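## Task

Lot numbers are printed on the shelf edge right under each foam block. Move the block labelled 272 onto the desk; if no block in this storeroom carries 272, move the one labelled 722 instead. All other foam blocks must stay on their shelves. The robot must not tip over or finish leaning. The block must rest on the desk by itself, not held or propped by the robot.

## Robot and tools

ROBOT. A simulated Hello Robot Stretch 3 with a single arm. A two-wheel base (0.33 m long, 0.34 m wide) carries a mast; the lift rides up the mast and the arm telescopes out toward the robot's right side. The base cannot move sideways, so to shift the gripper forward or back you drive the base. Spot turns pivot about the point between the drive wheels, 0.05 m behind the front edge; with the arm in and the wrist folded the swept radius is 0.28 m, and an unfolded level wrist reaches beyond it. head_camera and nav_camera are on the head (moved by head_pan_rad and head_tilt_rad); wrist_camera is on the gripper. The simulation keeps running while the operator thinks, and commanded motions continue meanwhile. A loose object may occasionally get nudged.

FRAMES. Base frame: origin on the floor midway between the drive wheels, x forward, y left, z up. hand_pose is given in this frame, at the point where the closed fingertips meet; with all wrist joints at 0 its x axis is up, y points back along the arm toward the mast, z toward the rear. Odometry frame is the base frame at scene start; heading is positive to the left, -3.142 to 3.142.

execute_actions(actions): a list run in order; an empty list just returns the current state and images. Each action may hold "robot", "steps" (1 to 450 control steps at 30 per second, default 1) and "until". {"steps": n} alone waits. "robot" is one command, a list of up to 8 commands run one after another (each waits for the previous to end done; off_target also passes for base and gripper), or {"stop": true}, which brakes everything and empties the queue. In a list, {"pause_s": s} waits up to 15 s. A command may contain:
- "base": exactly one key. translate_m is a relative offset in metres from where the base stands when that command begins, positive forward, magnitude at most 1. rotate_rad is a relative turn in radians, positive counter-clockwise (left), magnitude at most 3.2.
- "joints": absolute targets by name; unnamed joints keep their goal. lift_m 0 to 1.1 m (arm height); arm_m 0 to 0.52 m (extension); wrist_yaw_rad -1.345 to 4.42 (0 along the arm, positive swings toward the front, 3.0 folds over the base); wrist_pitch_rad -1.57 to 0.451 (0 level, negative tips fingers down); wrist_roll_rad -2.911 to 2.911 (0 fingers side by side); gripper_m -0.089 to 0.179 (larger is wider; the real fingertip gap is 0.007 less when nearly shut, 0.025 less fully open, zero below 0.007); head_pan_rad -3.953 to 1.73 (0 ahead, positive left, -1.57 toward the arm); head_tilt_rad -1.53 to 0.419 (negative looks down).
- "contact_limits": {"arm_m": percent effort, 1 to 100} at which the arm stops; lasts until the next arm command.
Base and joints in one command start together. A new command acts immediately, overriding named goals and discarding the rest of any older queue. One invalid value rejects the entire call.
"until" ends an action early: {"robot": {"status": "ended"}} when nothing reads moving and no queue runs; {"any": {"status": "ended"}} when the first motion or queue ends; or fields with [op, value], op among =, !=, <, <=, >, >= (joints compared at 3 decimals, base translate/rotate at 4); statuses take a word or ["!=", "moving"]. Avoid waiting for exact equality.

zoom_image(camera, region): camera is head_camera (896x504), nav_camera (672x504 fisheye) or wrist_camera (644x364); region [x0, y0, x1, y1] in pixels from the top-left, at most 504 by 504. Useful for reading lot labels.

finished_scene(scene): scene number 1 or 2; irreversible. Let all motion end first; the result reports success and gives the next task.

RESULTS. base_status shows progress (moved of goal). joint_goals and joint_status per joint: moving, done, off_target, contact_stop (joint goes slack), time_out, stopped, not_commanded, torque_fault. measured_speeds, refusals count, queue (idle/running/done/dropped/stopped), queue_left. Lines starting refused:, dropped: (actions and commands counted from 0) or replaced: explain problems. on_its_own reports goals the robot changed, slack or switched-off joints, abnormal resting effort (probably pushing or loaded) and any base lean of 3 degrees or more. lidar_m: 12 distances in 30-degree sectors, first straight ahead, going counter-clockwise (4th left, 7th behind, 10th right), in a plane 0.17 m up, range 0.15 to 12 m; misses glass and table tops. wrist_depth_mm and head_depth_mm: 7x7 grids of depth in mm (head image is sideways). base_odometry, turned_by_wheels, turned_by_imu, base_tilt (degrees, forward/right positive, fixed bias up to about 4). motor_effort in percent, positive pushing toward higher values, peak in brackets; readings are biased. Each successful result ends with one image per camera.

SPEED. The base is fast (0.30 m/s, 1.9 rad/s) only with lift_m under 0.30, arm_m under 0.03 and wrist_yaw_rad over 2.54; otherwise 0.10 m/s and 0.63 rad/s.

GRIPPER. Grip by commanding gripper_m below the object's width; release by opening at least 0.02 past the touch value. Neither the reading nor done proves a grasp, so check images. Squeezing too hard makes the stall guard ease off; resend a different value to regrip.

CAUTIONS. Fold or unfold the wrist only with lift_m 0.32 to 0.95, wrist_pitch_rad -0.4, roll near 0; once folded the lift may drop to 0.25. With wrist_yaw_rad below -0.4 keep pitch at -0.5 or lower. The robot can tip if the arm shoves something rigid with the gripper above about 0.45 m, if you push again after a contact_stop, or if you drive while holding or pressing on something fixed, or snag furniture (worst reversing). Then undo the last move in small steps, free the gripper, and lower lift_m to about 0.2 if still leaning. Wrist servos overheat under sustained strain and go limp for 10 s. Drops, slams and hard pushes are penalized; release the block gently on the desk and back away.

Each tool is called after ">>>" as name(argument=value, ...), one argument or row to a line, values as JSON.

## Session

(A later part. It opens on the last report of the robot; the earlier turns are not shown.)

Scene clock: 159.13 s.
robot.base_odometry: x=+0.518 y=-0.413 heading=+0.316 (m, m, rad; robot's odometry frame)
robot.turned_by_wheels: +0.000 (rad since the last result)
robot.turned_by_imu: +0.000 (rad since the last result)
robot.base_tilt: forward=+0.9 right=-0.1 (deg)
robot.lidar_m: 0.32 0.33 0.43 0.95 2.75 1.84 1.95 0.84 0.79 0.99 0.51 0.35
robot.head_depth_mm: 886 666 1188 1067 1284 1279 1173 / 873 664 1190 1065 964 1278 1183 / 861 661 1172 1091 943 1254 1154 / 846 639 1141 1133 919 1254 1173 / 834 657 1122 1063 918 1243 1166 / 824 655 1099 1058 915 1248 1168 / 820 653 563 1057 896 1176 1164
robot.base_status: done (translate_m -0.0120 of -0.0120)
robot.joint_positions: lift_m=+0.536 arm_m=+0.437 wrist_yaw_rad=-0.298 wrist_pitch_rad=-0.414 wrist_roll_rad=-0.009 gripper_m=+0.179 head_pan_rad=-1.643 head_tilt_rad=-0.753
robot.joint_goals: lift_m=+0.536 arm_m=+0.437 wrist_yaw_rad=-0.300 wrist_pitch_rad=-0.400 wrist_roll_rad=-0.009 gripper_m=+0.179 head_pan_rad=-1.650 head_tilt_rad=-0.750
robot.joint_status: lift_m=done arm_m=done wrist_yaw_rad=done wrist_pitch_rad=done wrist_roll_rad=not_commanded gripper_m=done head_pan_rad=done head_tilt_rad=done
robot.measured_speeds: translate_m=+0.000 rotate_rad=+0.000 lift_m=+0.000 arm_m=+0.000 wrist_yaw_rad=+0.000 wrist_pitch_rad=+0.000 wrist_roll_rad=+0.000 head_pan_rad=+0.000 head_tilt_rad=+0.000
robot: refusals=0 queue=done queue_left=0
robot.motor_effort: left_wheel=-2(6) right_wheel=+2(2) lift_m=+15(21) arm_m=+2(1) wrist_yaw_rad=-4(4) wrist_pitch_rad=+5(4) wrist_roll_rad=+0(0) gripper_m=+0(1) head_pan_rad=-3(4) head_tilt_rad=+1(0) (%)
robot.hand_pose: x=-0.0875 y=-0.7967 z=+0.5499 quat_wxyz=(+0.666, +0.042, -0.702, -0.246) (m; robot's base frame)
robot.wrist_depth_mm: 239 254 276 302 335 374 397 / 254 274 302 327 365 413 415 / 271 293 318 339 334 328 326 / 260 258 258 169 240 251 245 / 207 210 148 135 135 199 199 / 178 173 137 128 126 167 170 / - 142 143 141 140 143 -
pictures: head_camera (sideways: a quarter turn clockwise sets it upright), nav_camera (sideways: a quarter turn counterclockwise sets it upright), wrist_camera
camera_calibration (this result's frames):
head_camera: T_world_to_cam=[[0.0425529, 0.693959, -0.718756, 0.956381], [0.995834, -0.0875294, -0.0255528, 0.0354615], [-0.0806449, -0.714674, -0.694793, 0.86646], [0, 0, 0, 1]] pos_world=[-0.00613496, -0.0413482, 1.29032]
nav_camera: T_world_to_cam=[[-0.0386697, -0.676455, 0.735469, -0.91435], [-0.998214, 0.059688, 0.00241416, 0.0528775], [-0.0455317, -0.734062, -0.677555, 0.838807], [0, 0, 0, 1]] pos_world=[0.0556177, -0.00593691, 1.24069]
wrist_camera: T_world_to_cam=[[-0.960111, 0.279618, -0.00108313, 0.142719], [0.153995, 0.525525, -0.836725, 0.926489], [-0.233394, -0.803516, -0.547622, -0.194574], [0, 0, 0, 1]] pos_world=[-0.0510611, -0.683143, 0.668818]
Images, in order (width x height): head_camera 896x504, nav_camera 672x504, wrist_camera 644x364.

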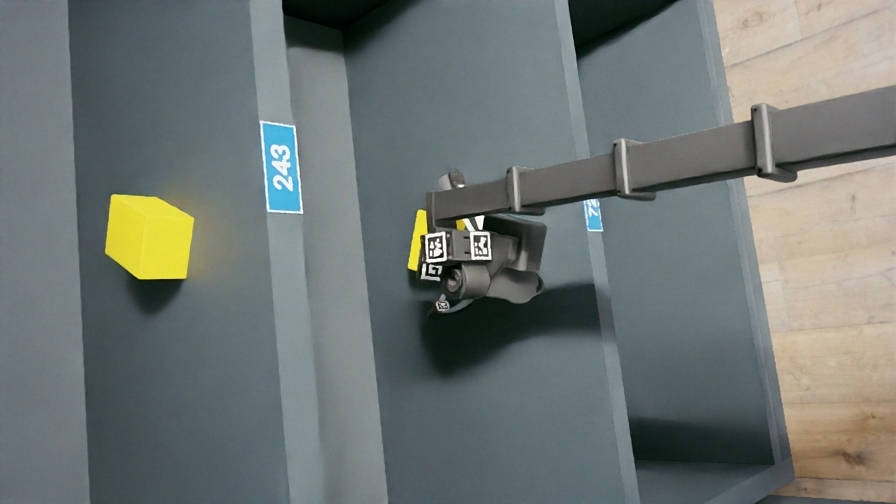

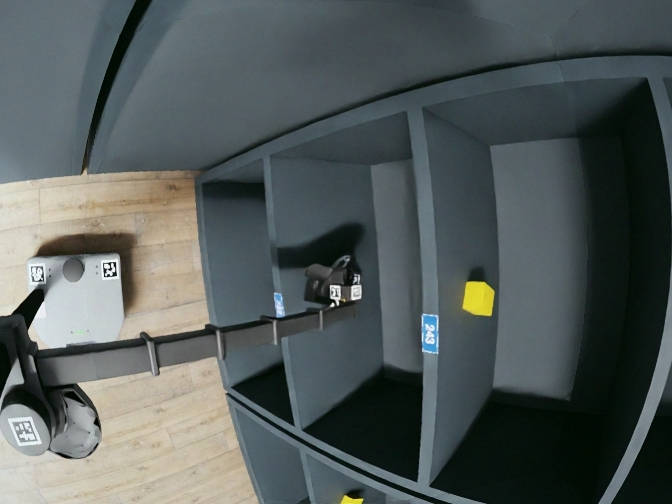

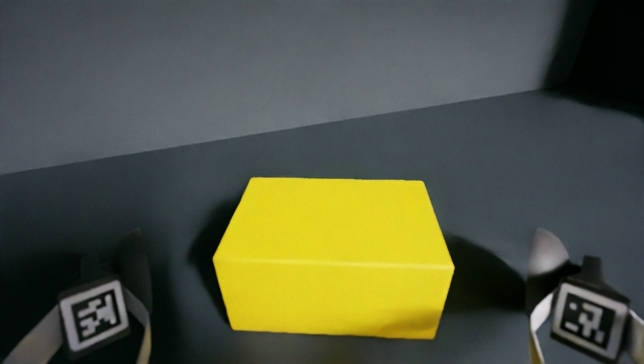

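>>> execute_actions(
  actions=[
    {"robot":{"joints":{"arm_m":0.442,"gripper_m":0.048}},"steps":450,"until":{"robot":{"status":"ended"}}},
    {"robot":{"joints":{"lift_m":0.575,"head_pan_rad":-3.6,"head_tilt_rad":-0.5}},"steps":450,"until":{"robot":{"status":"ended"}}},
  ],
)

Scene clock: 164.07 s.
robot.base_odometry: x=+0.518 y=-0.413 heading=+0.316 (m, m, rad; robot's odometry frame)
robot.turned_by_wheels: +0.000 (rad since the last result)
robot.turned_by_imu: +0.000 (rad since the last result)
robot.base_tilt: forward=+0.8 right=-0.2 (deg)
robot.lidar_m: 0.32 0.33 0.42 0.96 2.76 1.84 1.95 0.84 0.79 0.99 0.51 0.35
robot.head_depth_mm: 2393 2536 2010 2405 1929 1558 1317 / 2225 2379 1984 2421 1923 1567 1313 / 2097 2284 1855 2422 1930 1564 1315 / 1995 2158 2292 2413 1915 1562 1316 / 1885 2038 2239 2359 1934 1559 1314 / 1784 1933 2089 2263 1930 1562 1307 / 1694 1812 1965 2144 1931 1557 1311
robot.base_status: done (translate_m -0.0120 of -0.0120)
robot.joint_positions: lift_m=+0.575 arm_m=+0.442 wrist_yaw_rad=-0.298 wrist_pitch_rad=-0.415 wrist_roll_rad=-0.009 gripper_m=+0.049 head_pan_rad=-3.593 head_tilt_rad=-0.507
robot.joint_goals: lift_m=+0.575 arm_m=+0.442 wrist_yaw_rad=-0.300 wrist_pitch_rad=-0.400 wrist_roll_rad=-0.009 gripper_m=+0.048 head_pan_rad=-3.600 head_tilt_rad=-0.500
robot.joint_status: lift_m=done arm_m=done wrist_yaw_rad=done wrist_pitch_rad=done wrist_roll_rad=not_commanded gripper_m=done head_pan_rad=done head_tilt_rad=done
robot.measured_speeds: translate_m=+0.000 rotate_rad=+0.000 lift_m=+0.000 arm_m=+0.000 wrist_yaw_rad=+0.000 wrist_pitch_rad=+0.000 wrist_roll_rad=+0.000 head_pan_rad=+0.000 head_tilt_rad=+0.000
robot: refusals=0 queue=done queue_left=0
robot.motor_effort: left_wheel=-2(2) right_wheel=+1(2) lift_m=+24(28) arm_m=+2(2) wrist_yaw_rad=-3(2) wrist_pitch_rad=+5(5) wrist_roll_rad=+0(0) gripper_m=-18(92) head_pan_rad=-3(39) head_tilt_rad=+3(17) (%)
robot.hand_pose: x=-0.0875 y=-0.8016 z=+0.5881 quat_wxyz=(+0.666, +0.043, -0.702, -0.247) (m; robot's base frame)
robot.wrist_depth_mm: 235 252 274 300 327 367 394 / 251 270 293 324 363 404 418 / 268 290 317 355 386 421 395 / 289 304 326 325 324 322 318 / 267 266 155 141 140 256 252 / 222 219 126 124 120 221 212 / 188 186 177 137 134 179 182
pictures: head_camera (sideways: a quarter turn clockwise sets it upright), nav_camera (sideways: a quarter turn counterclockwise sets it upright), wrist_camera
camera_calibration (this result's frames):
head_camera: T_world_to_cam=[[0.452542, -0.210729, -0.866487, 1.14646], [-0.454856, -0.890316, -0.0210344, 0.0384357], [-0.767015, 0.403646, -0.498757, 0.615622], [0, 0, 0, 1]] pos_world=[-0.029149, 0.0273199, 1.30125]
nav_camera: T_world_to_cam=[[-0.434532, 0.199104, 0.878373, -1.09824], [0.425554, 0.904917, 0.00540086, 0.0403029], [-0.79378, 0.376142, -0.477945, 0.583687], [0, 0, 0, 1]] pos_world=[-0.0310533, -0.0373554, 1.24342]
wrist_camera: T_world_to_cam=[[-0.960111, 0.279617, -0.00109546, 0.144177], [0.154233, 0.526307, -0.836189, 0.961408], [-0.233236, -0.803004, -0.54844, -0.176662], [0, 0, 0, 1]] pos_world=[-0.0510591, -0.68817, 0.707188]
Images, in order (width x height): head_camera 896x504, nav_camera 672x504, wrist_camera 644x364.

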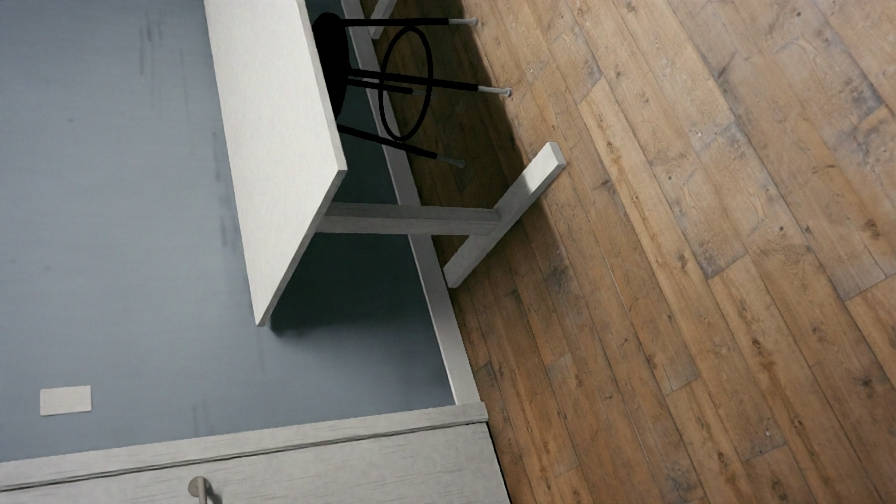

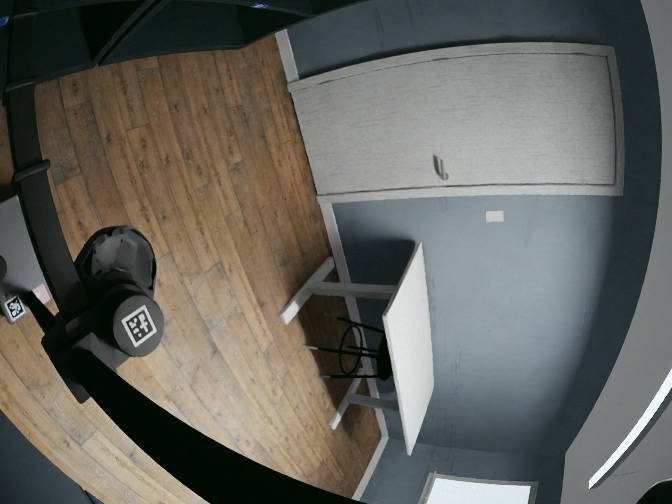

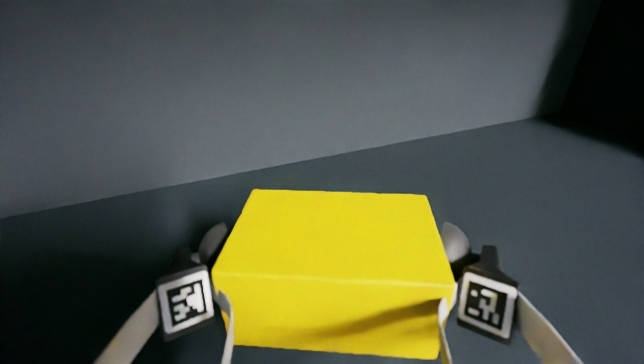

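>>> execute_actions(
  actions=[
    {"robot":{"joints":{"arm_m":0.0,"wrist_yaw_rad":0.0,"head_pan_rad":-3.1,"head_tilt_rad":-0.75}},"steps":450,"until":{"robot":{"arm_m":["<",0.09]}}},
    {"robot":{"base":{"translate_m":-0.25}},"steps":450,"until":{"robot":{"arm_m":["<",0.05]}}},
    {"robot":{"joints":{"wrist_yaw_rad":2.65,"lift_m":0.36}},"steps":450,"until":{"robot":{"wrist_yaw_rad":[">",2.4]}}},
    {"robot":{"joints":{"lift_m":0.285}},"steps":450,"until":{"robot":{"base_status":["!=","moving"]}}},
    {"robot":[{"base":{"rotate_rad":-0.70}},{"base":{"translate_m":-0.75}}],"steps":450,"until":{"robot":{"status":"ended"}}},
  ],
)

Scene clock: 188.73 s.
robot.base_odometry: x=-0.415 y=-0.210 heading=-0.384 (m, m, rad; robot's odometry frame)
robot.turned_by_wheels: -0.700 (rad since the last result)
robot.turned_by_imu: -0.689 (rad since the last result)
robot.base_tilt: forward=+0.8 right=-0.1 (deg)
robot.lidar_m: 1.27 1.10 1.10 1.28 2.24 1.29 0.89 1.17 1.18 1.31 1.51 1.08
robot.head_depth_mm: 1823 1309 1073 1803 1543 1339 1176 / 1701 1303 1004 1707 1519 1340 1176 / 1579 1307 1002 884 1546 1332 1200 / 1460 1301 997 834 1547 1330 1177 / 1350 1295 999 1179 1463 1333 1175 / 1246 1293 999 1706 1545 1330 1173 / 1157 1235 1104 1596 1541 1329 1173
robot.base_status: done (translate_m -0.7500 of -0.7500)
robot.joint_positions: lift_m=+0.285 arm_m=+0.001 wrist_yaw_rad=+2.647 wrist_pitch_rad=-0.416 wrist_roll_rad=-0.009 gripper_m=+0.049 head_pan_rad=-3.107 head_tilt_rad=-0.741
robot.joint_goals: lift_m=+0.285 arm_m=+0.000 wrist_yaw_rad=+2.650 wrist_pitch_rad=-0.400 wrist_roll_rad=-0.009 gripper_m=+0.048 head_pan_rad=-3.100 head_tilt_rad=-0.750
robot.joint_status: lift_m=done arm_m=done wrist_yaw_rad=done wrist_pitch_rad=done wrist_roll_rad=not_commanded gripper_m=done head_pan_rad=done head_tilt_rad=done
robot.measured_speeds: translate_m=+0.000 rotate_rad=+0.000 lift_m=+0.000 arm_m=+0.000 wrist_yaw_rad=+0.000 wrist_pitch_rad=+0.000 wrist_roll_rad=+0.000 head_pan_rad=+0.000 head_tilt_rad=+0.000
robot: refusals=0 queue=done queue_left=0
robot.motor_effort: left_wheel=+3(10) right_wheel=-2(6) lift_m=+16(23) arm_m=-2(4) wrist_yaw_rad=+4(6) wrist_pitch_rad=+5(5) wrist_roll_rad=+0(0) gripper_m=-19(19) head_pan_rad=+2(29) head_tilt_rad=-4(18) (%)
robot.hand_pose: x=+0.0854 y=+0.0513 z=+0.2983 quat_wxyz=(+0.312, +0.703, -0.026, +0.639) (m; robot's base frame)
robot.wrist_depth_mm: - - - - - 962 867 / - - - - - - 905 / - - - - - - 990 / 826 815 807 773 796 766 759 / 650 649 155 142 141 633 611 / - 534 126 124 120 526 522 / - - 138 137 135 431 438
pictures: head_camera (sideways: a quarter turn clockwise sets it upright), nav_camera (sideways: a quarter turn counterclockwise sets it upright), wrist_camera
camera_calibration (this result's frames):
head_camera: T_world_to_cam=[[0.685824, 0.0316349, -0.72708, 0.963304], [0.0192121, -0.999494, -0.0253656, 0.0411756], [-0.727514, 0.00342765, -0.686084, 0.85908], [0, 0, 0, 1]] pos_world=[-0.0364561, 0.0077361, 1.29084]
nav_camera: T_world_to_cam=[[-0.667804, -0.033616, 0.743577, -0.921081], [-0.047425, 0.998872, 0.00256527, 0.0468809], [-0.742824, -0.033551, -0.668645, 0.831471], [0, 0, 0, 1]] pos_world=[0.00475849, -0.0498944, 1.24073]
wrist_camera: T_world_to_cam=[[0.886865, -0.462028, -0.00110924, -0.0483132], [-0.254745, -0.486978, -0.835438, 0.33022], [0.385456, 0.741203, -0.549583, 0.257901], [0, 0, 0, 1]] pos_world=[0.0275596, -0.0526694, 0.417563]
Images, in order (width x height): head_camera 896x504, nav_camera 672x504, wrist_camera 644x364.

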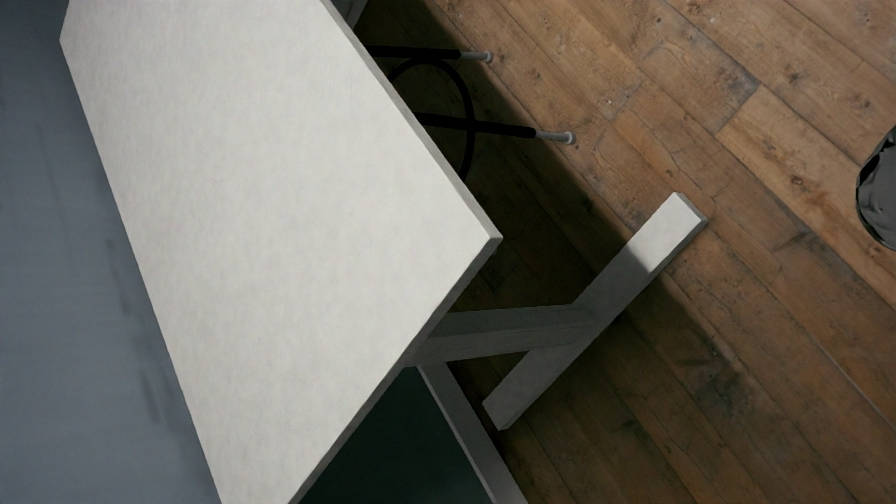

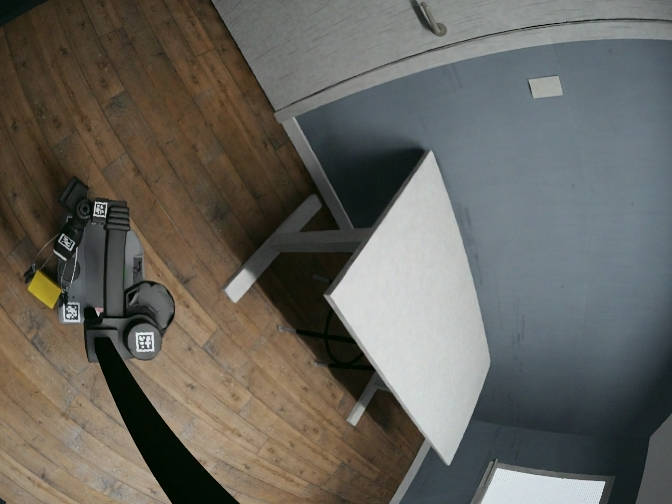

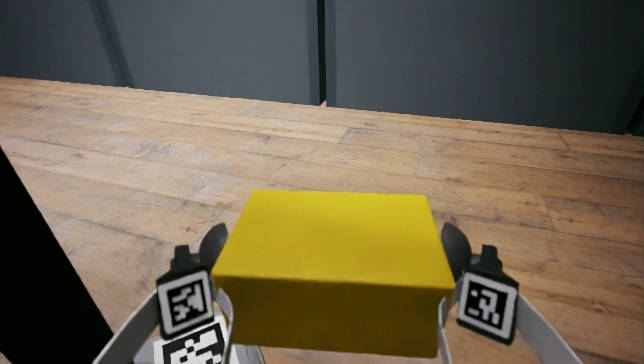

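>>> execute_actions(
  actions=[
    {"robot":{"base":{"rotate_rad":-1.6},"joints":{"lift_m":0.78,"head_pan_rad":-1.55,"head_tilt_rad":-0.65}},"steps":450,"until":{"robot":{"lift_m":[">",0.45]}}},
    {"robot":{"joints":{"wrist_yaw_rad":0.0,"arm_m":0.03}},"steps":450,"until":{"robot":{"lift_m":[">",0.73],"base_status":["!=","moving"]}}},
    {"robot":{"joints":{"arm_m":0.46}},"steps":450,"until":{"robot":{"status":"ended"}}},
  ],
)

Scene clock: 200.73 s.
robot.base_odometry: x=-0.415 y=-0.210 heading=-1.984 (m, m, rad; robot's odometry frame)
robot.turned_by_wheels: -1.600 (rad since the last result)
robot.turned_by_imu: -1.572 (rad since the last result)
robot.base_tilt: forward=+0.8 right=-0.1 (deg)
robot.lidar_m: 1.31 1.49 1.08 1.28 1.10 1.10 1.28 2.19 1.30 0.89 1.16 1.17
robot.head_depth_mm: 2028 1638 1163 1960 1702 - - / 1800 1633 1212 - 1578 1370 1218 / 1614 1617 1292 873 1619 1403 1212 / 1463 1531 1208 871 1534 1374 1214 / 1347 1449 1156 895 1358 1396 1214 / 1240 1351 1146 990 1611 1398 1215 / 1148 1249 1149 1517 1611 1399 1209
robot.base_status: done (rotate_rad -1.5999 of -1.6000)
robot.joint_positions: lift_m=+0.780 arm_m=+0.460 wrist_yaw_rad=+0.002 wrist_pitch_rad=-0.416 wrist_roll_rad=-0.009 gripper_m=+0.049 head_pan_rad=-1.557 head_tilt_rad=-0.655
robot.joint_goals: lift_m=+0.780 arm_m=+0.460 wrist_yaw_rad=+0.000 wrist_pitch_rad=-0.400 wrist_roll_rad=-0.009 gripper_m=+0.048 head_pan_rad=-1.550 head_tilt_rad=-0.650
robot.joint_status: lift_m=done arm_m=done wrist_yaw_rad=done wrist_pitch_rad=done wrist_roll_rad=not_commanded gripper_m=done head_pan_rad=done head_tilt_rad=done
robot.measured_speeds: translate_m=+0.000 rotate_rad=+0.000 lift_m=+0.000 arm_m=+0.000 wrist_yaw_rad=+0.000 wrist_pitch_rad=+0.000 wrist_roll_rad=+0.000 head_pan_rad=+0.000 head_tilt_rad=+0.000
robot: refusals=0 queue=done queue_left=0
robot.motor_effort: left_wheel=+3(9) right_wheel=-3(7) lift_m=+24(27) arm_m=+2(2) wrist_yaw_rad=-3(5) wrist_pitch_rad=+5(5) wrist_roll_rad=+0(0) gripper_m=-18(20) head_pan_rad=+3(39) head_tilt_rad=+1(11) (%)
robot.hand_pose: x=-0.0210 y=-0.8293 z=+0.7928 quat_wxyz=(+0.695, +0.148, -0.688, -0.145) (m; robot's base frame)
robot.wrist_depth_mm: 516 608 730 908 - - - / 545 624 713 710 703 684 678 / 496 490 485 481 474 463 458 / 368 365 362 357 353 353 347 / 293 292 154 142 139 284 280 / 242 241 126 124 120 244 234 / 207 206 195 137 135 196 201
pictures: head_camera (sideways: a quarter turn clockwise sets it upright), nav_camera (sideways: a quarter turn counterclockwise sets it upright), wrist_camera
camera_calibration (this result's frames):
head_camera: T_world_to_cam=[[-0.0162771, 0.620829, -0.783777, 1.04149], [0.999706, -0.00397773, -0.0239122, 0.0333052], [-0.017963, -0.783936, -0.620582, 0.769548], [0, 0, 0, 1]] pos_world=[-0.00251959, -0.0431762, 1.29466]
nav_camera: T_world_to_cam=[[0.0186183, -0.601495, 0.79866, -0.997066], [-0.999652, -0.0261096, 0.00363998, 0.05129], [0.0186632, -0.79845, -0.601772, 0.739837], [0, 0, 0, 1]] pos_world=[0.0560282, -0.0076688, 1.24134]
wrist_camera: T_world_to_cam=[[-0.999864, -0.0164626, -0.0011226, -0.0304317], [-0.00811264, 0.549686, -0.835332, 1.15216], [0.0143689, -0.835209, -0.549745, -0.0916467], [0, 0, 0, 1]] pos_world=[-0.0197636, -0.710373, 0.912022]
Images, in order (width x height): head_camera 896x504, nav_camera 672x504, wrist_camera 644x364.

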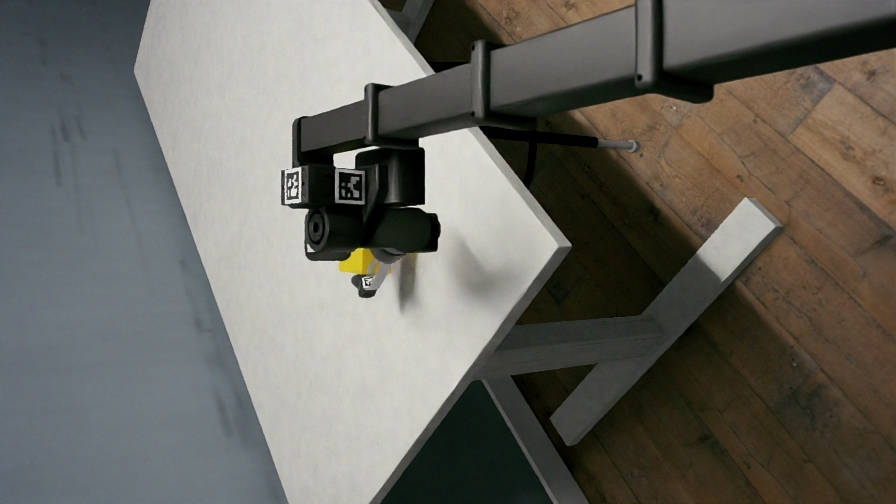

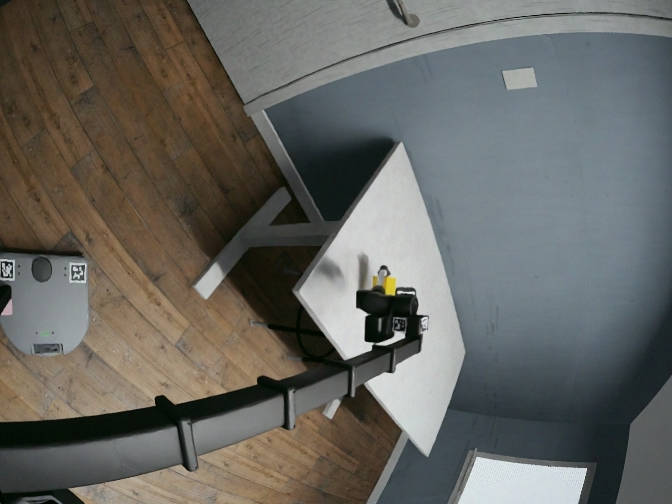

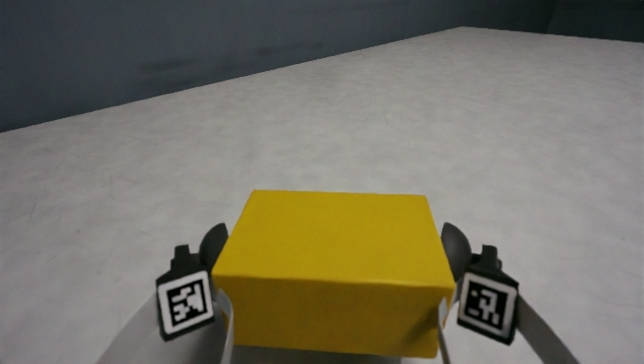

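>>> execute_actions(
  actions=[
    {"robot":[{"joints":{"lift_m":0.726}},{"joints":{"gripper_m":0.17}},{"joints":{"arm_m":0.34,"lift_m":0.77}}],"steps":450,"until":{"robot":{"status":"ended"}}},
  ],
)

Scene clock: 207.43 s.
robot.base_odometry: x=-0.415 y=-0.210 heading=-1.984 (m, m, rad; robot's odometry frame)
robot.turned_by_wheels: +0.000 (rad since the last result)
robot.turned_by_imu: +0.000 (rad since the last result)
robot.base_tilt: forward=+0.6 right=-0.2 (deg)
robot.lidar_m: 1.31 1.49 1.08 1.28 1.10 1.10 1.27 2.19 1.30 0.89 1.16 1.18
robot.head_depth_mm: 2030 1630 1164 1938 1737 - - / 1800 1629 1161 - 1578 1405 1217 / 1616 1619 1160 - 1607 1408 1214 / 1466 1532 1153 906 1571 1373 1214 / 1343 1453 1151 899 1359 1392 1214 / 1238 1361 1149 992 1616 1397 1217 / 1146 1251 1146 1513 1608 1398 1209
robot.base_status: done (rotate_rad -1.5999 of -1.6000)
robot.joint_positions: lift_m=+0.770 arm_m=+0.340 wrist_yaw_rad=+0.001 wrist_pitch_rad=-0.412 wrist_roll_rad=-0.009 gripper_m=+0.170 head_pan_rad=-1.557 head_tilt_rad=-0.655
robot.joint_goals: lift_m=+0.770 arm_m=+0.340 wrist_yaw_rad=+0.000 wrist_pitch_rad=-0.400 wrist_roll_rad=-0.009 gripper_m=+0.170 head_pan_rad=-1.550 head_tilt_rad=-0.650
robot.joint_status: lift_m=done arm_m=done wrist_yaw_rad=done wrist_pitch_rad=done wrist_roll_rad=not_commanded gripper_m=done head_pan_rad=done head_tilt_rad=done
robot.measured_speeds: translate_m=+0.000 rotate_rad=+0.000 lift_m=+0.000 arm_m=+0.000 wrist_yaw_rad=+0.000 wrist_pitch_rad=+0.000 wrist_roll_rad=+0.000 head_pan_rad=+0.000 head_tilt_rad=+0.000
robot: refusals=0 queue=done queue_left=0
robot.motor_effort: left_wheel=+3(3) right_wheel=-2(3) lift_m=+24(26) arm_m=-3(3) wrist_yaw_rad=-1(3) wrist_pitch_rad=+4(5) wrist_roll_rad=+0(0) gripper_m=-1(82) head_pan_rad=+4(3) head_tilt_rad=+2(2) (%)
robot.hand_pose: x=-0.0214 y=-0.7103 z=+0.7836 quat_wxyz=(+0.696, +0.146, -0.688, -0.144) (m; robot's base frame)
robot.wrist_depth_mm: 589 677 810 988 - - - / 616 662 709 685 685 669 658 / 478 471 466 462 459 454 442 / 352 348 342 257 326 337 333 / 291 290 275 260 262 273 281 / 249 230 230 228 227 226 - / 748 192 196 195 194 193 -
pictures: head_camera (sideways: a quarter turn clockwise sets it upright), nav_camera (sideways: a quarter turn counterclockwise sets it upright), wrist_camera
camera_calibration (this result's frames):
head_camera: T_world_to_cam=[[-0.016282, 0.620829, -0.783777, 1.04149], [0.999706, -0.00396986, -0.0239122, 0.0333052], [-0.0179569, -0.783936, -0.620582, 0.769548], [0, 0, 0, 1]] pos_world=[-0.00251925, -0.0431763, 1.29466]
nav_camera: T_world_to_cam=[[0.0186231, -0.601495, 0.798659, -0.997066], [-0.999652, -0.0261174, 0.00363997, 0.05129], [0.0186695, -0.79845, -0.601772, 0.739837], [0, 0, 0, 1]] pos_world=[0.0560282, -0.0076684, 1.24134]
wrist_camera: T_world_to_cam=[[-0.999889, -0.014829, -0.00106619, -0.0277354], [-0.00721042, 0.5464, -0.837493, 1.07854], [0.0130017, -0.837393, -0.546446, -0.0014507], [0, 0, 0, 1]] pos_world=[-0.0199368, -0.59094, 0.902447]
Images, in order (width x height): head_camera 896x504, nav_camera 672x504, wrist_camera 644x364.

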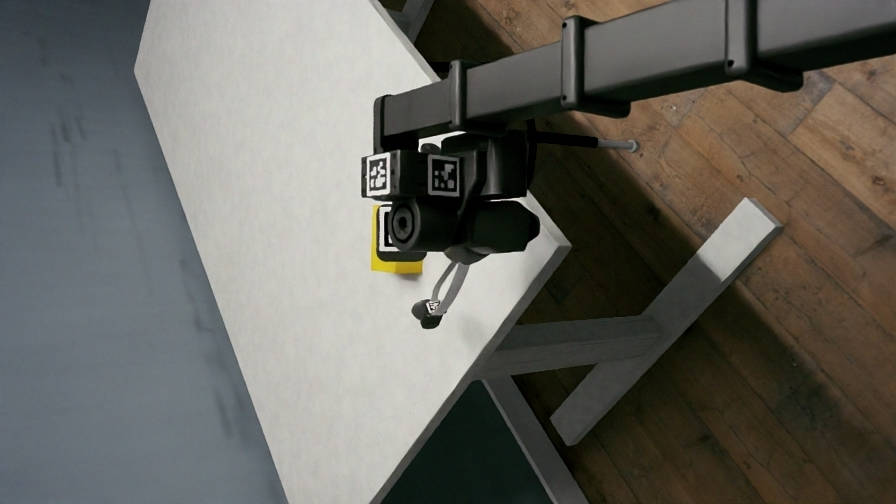

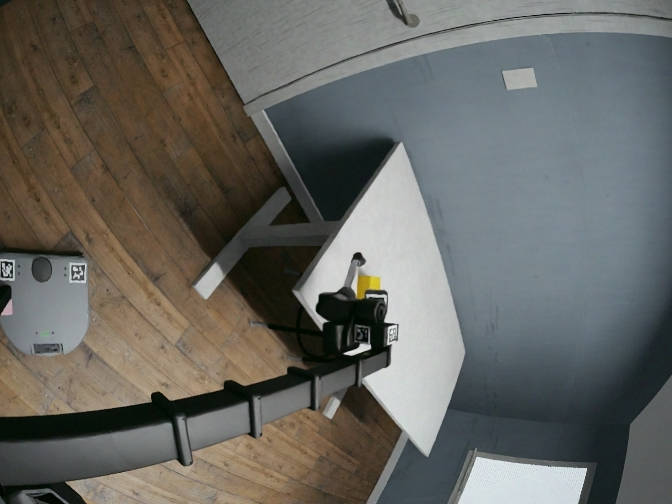

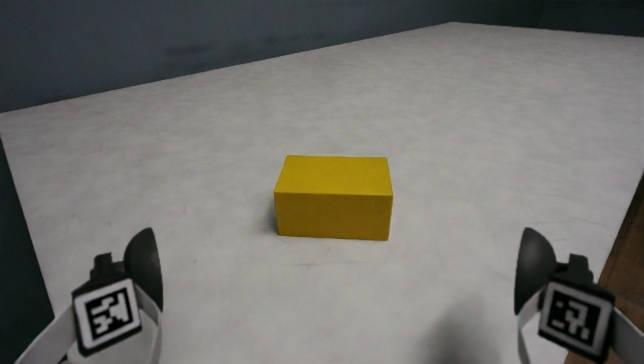

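None of the 12 labels read 272, so I put block 722 on the desk instead; the gripper is clear of it.

>>> finished_scene(
  scene=2,
)

The scene is finished: the task was done.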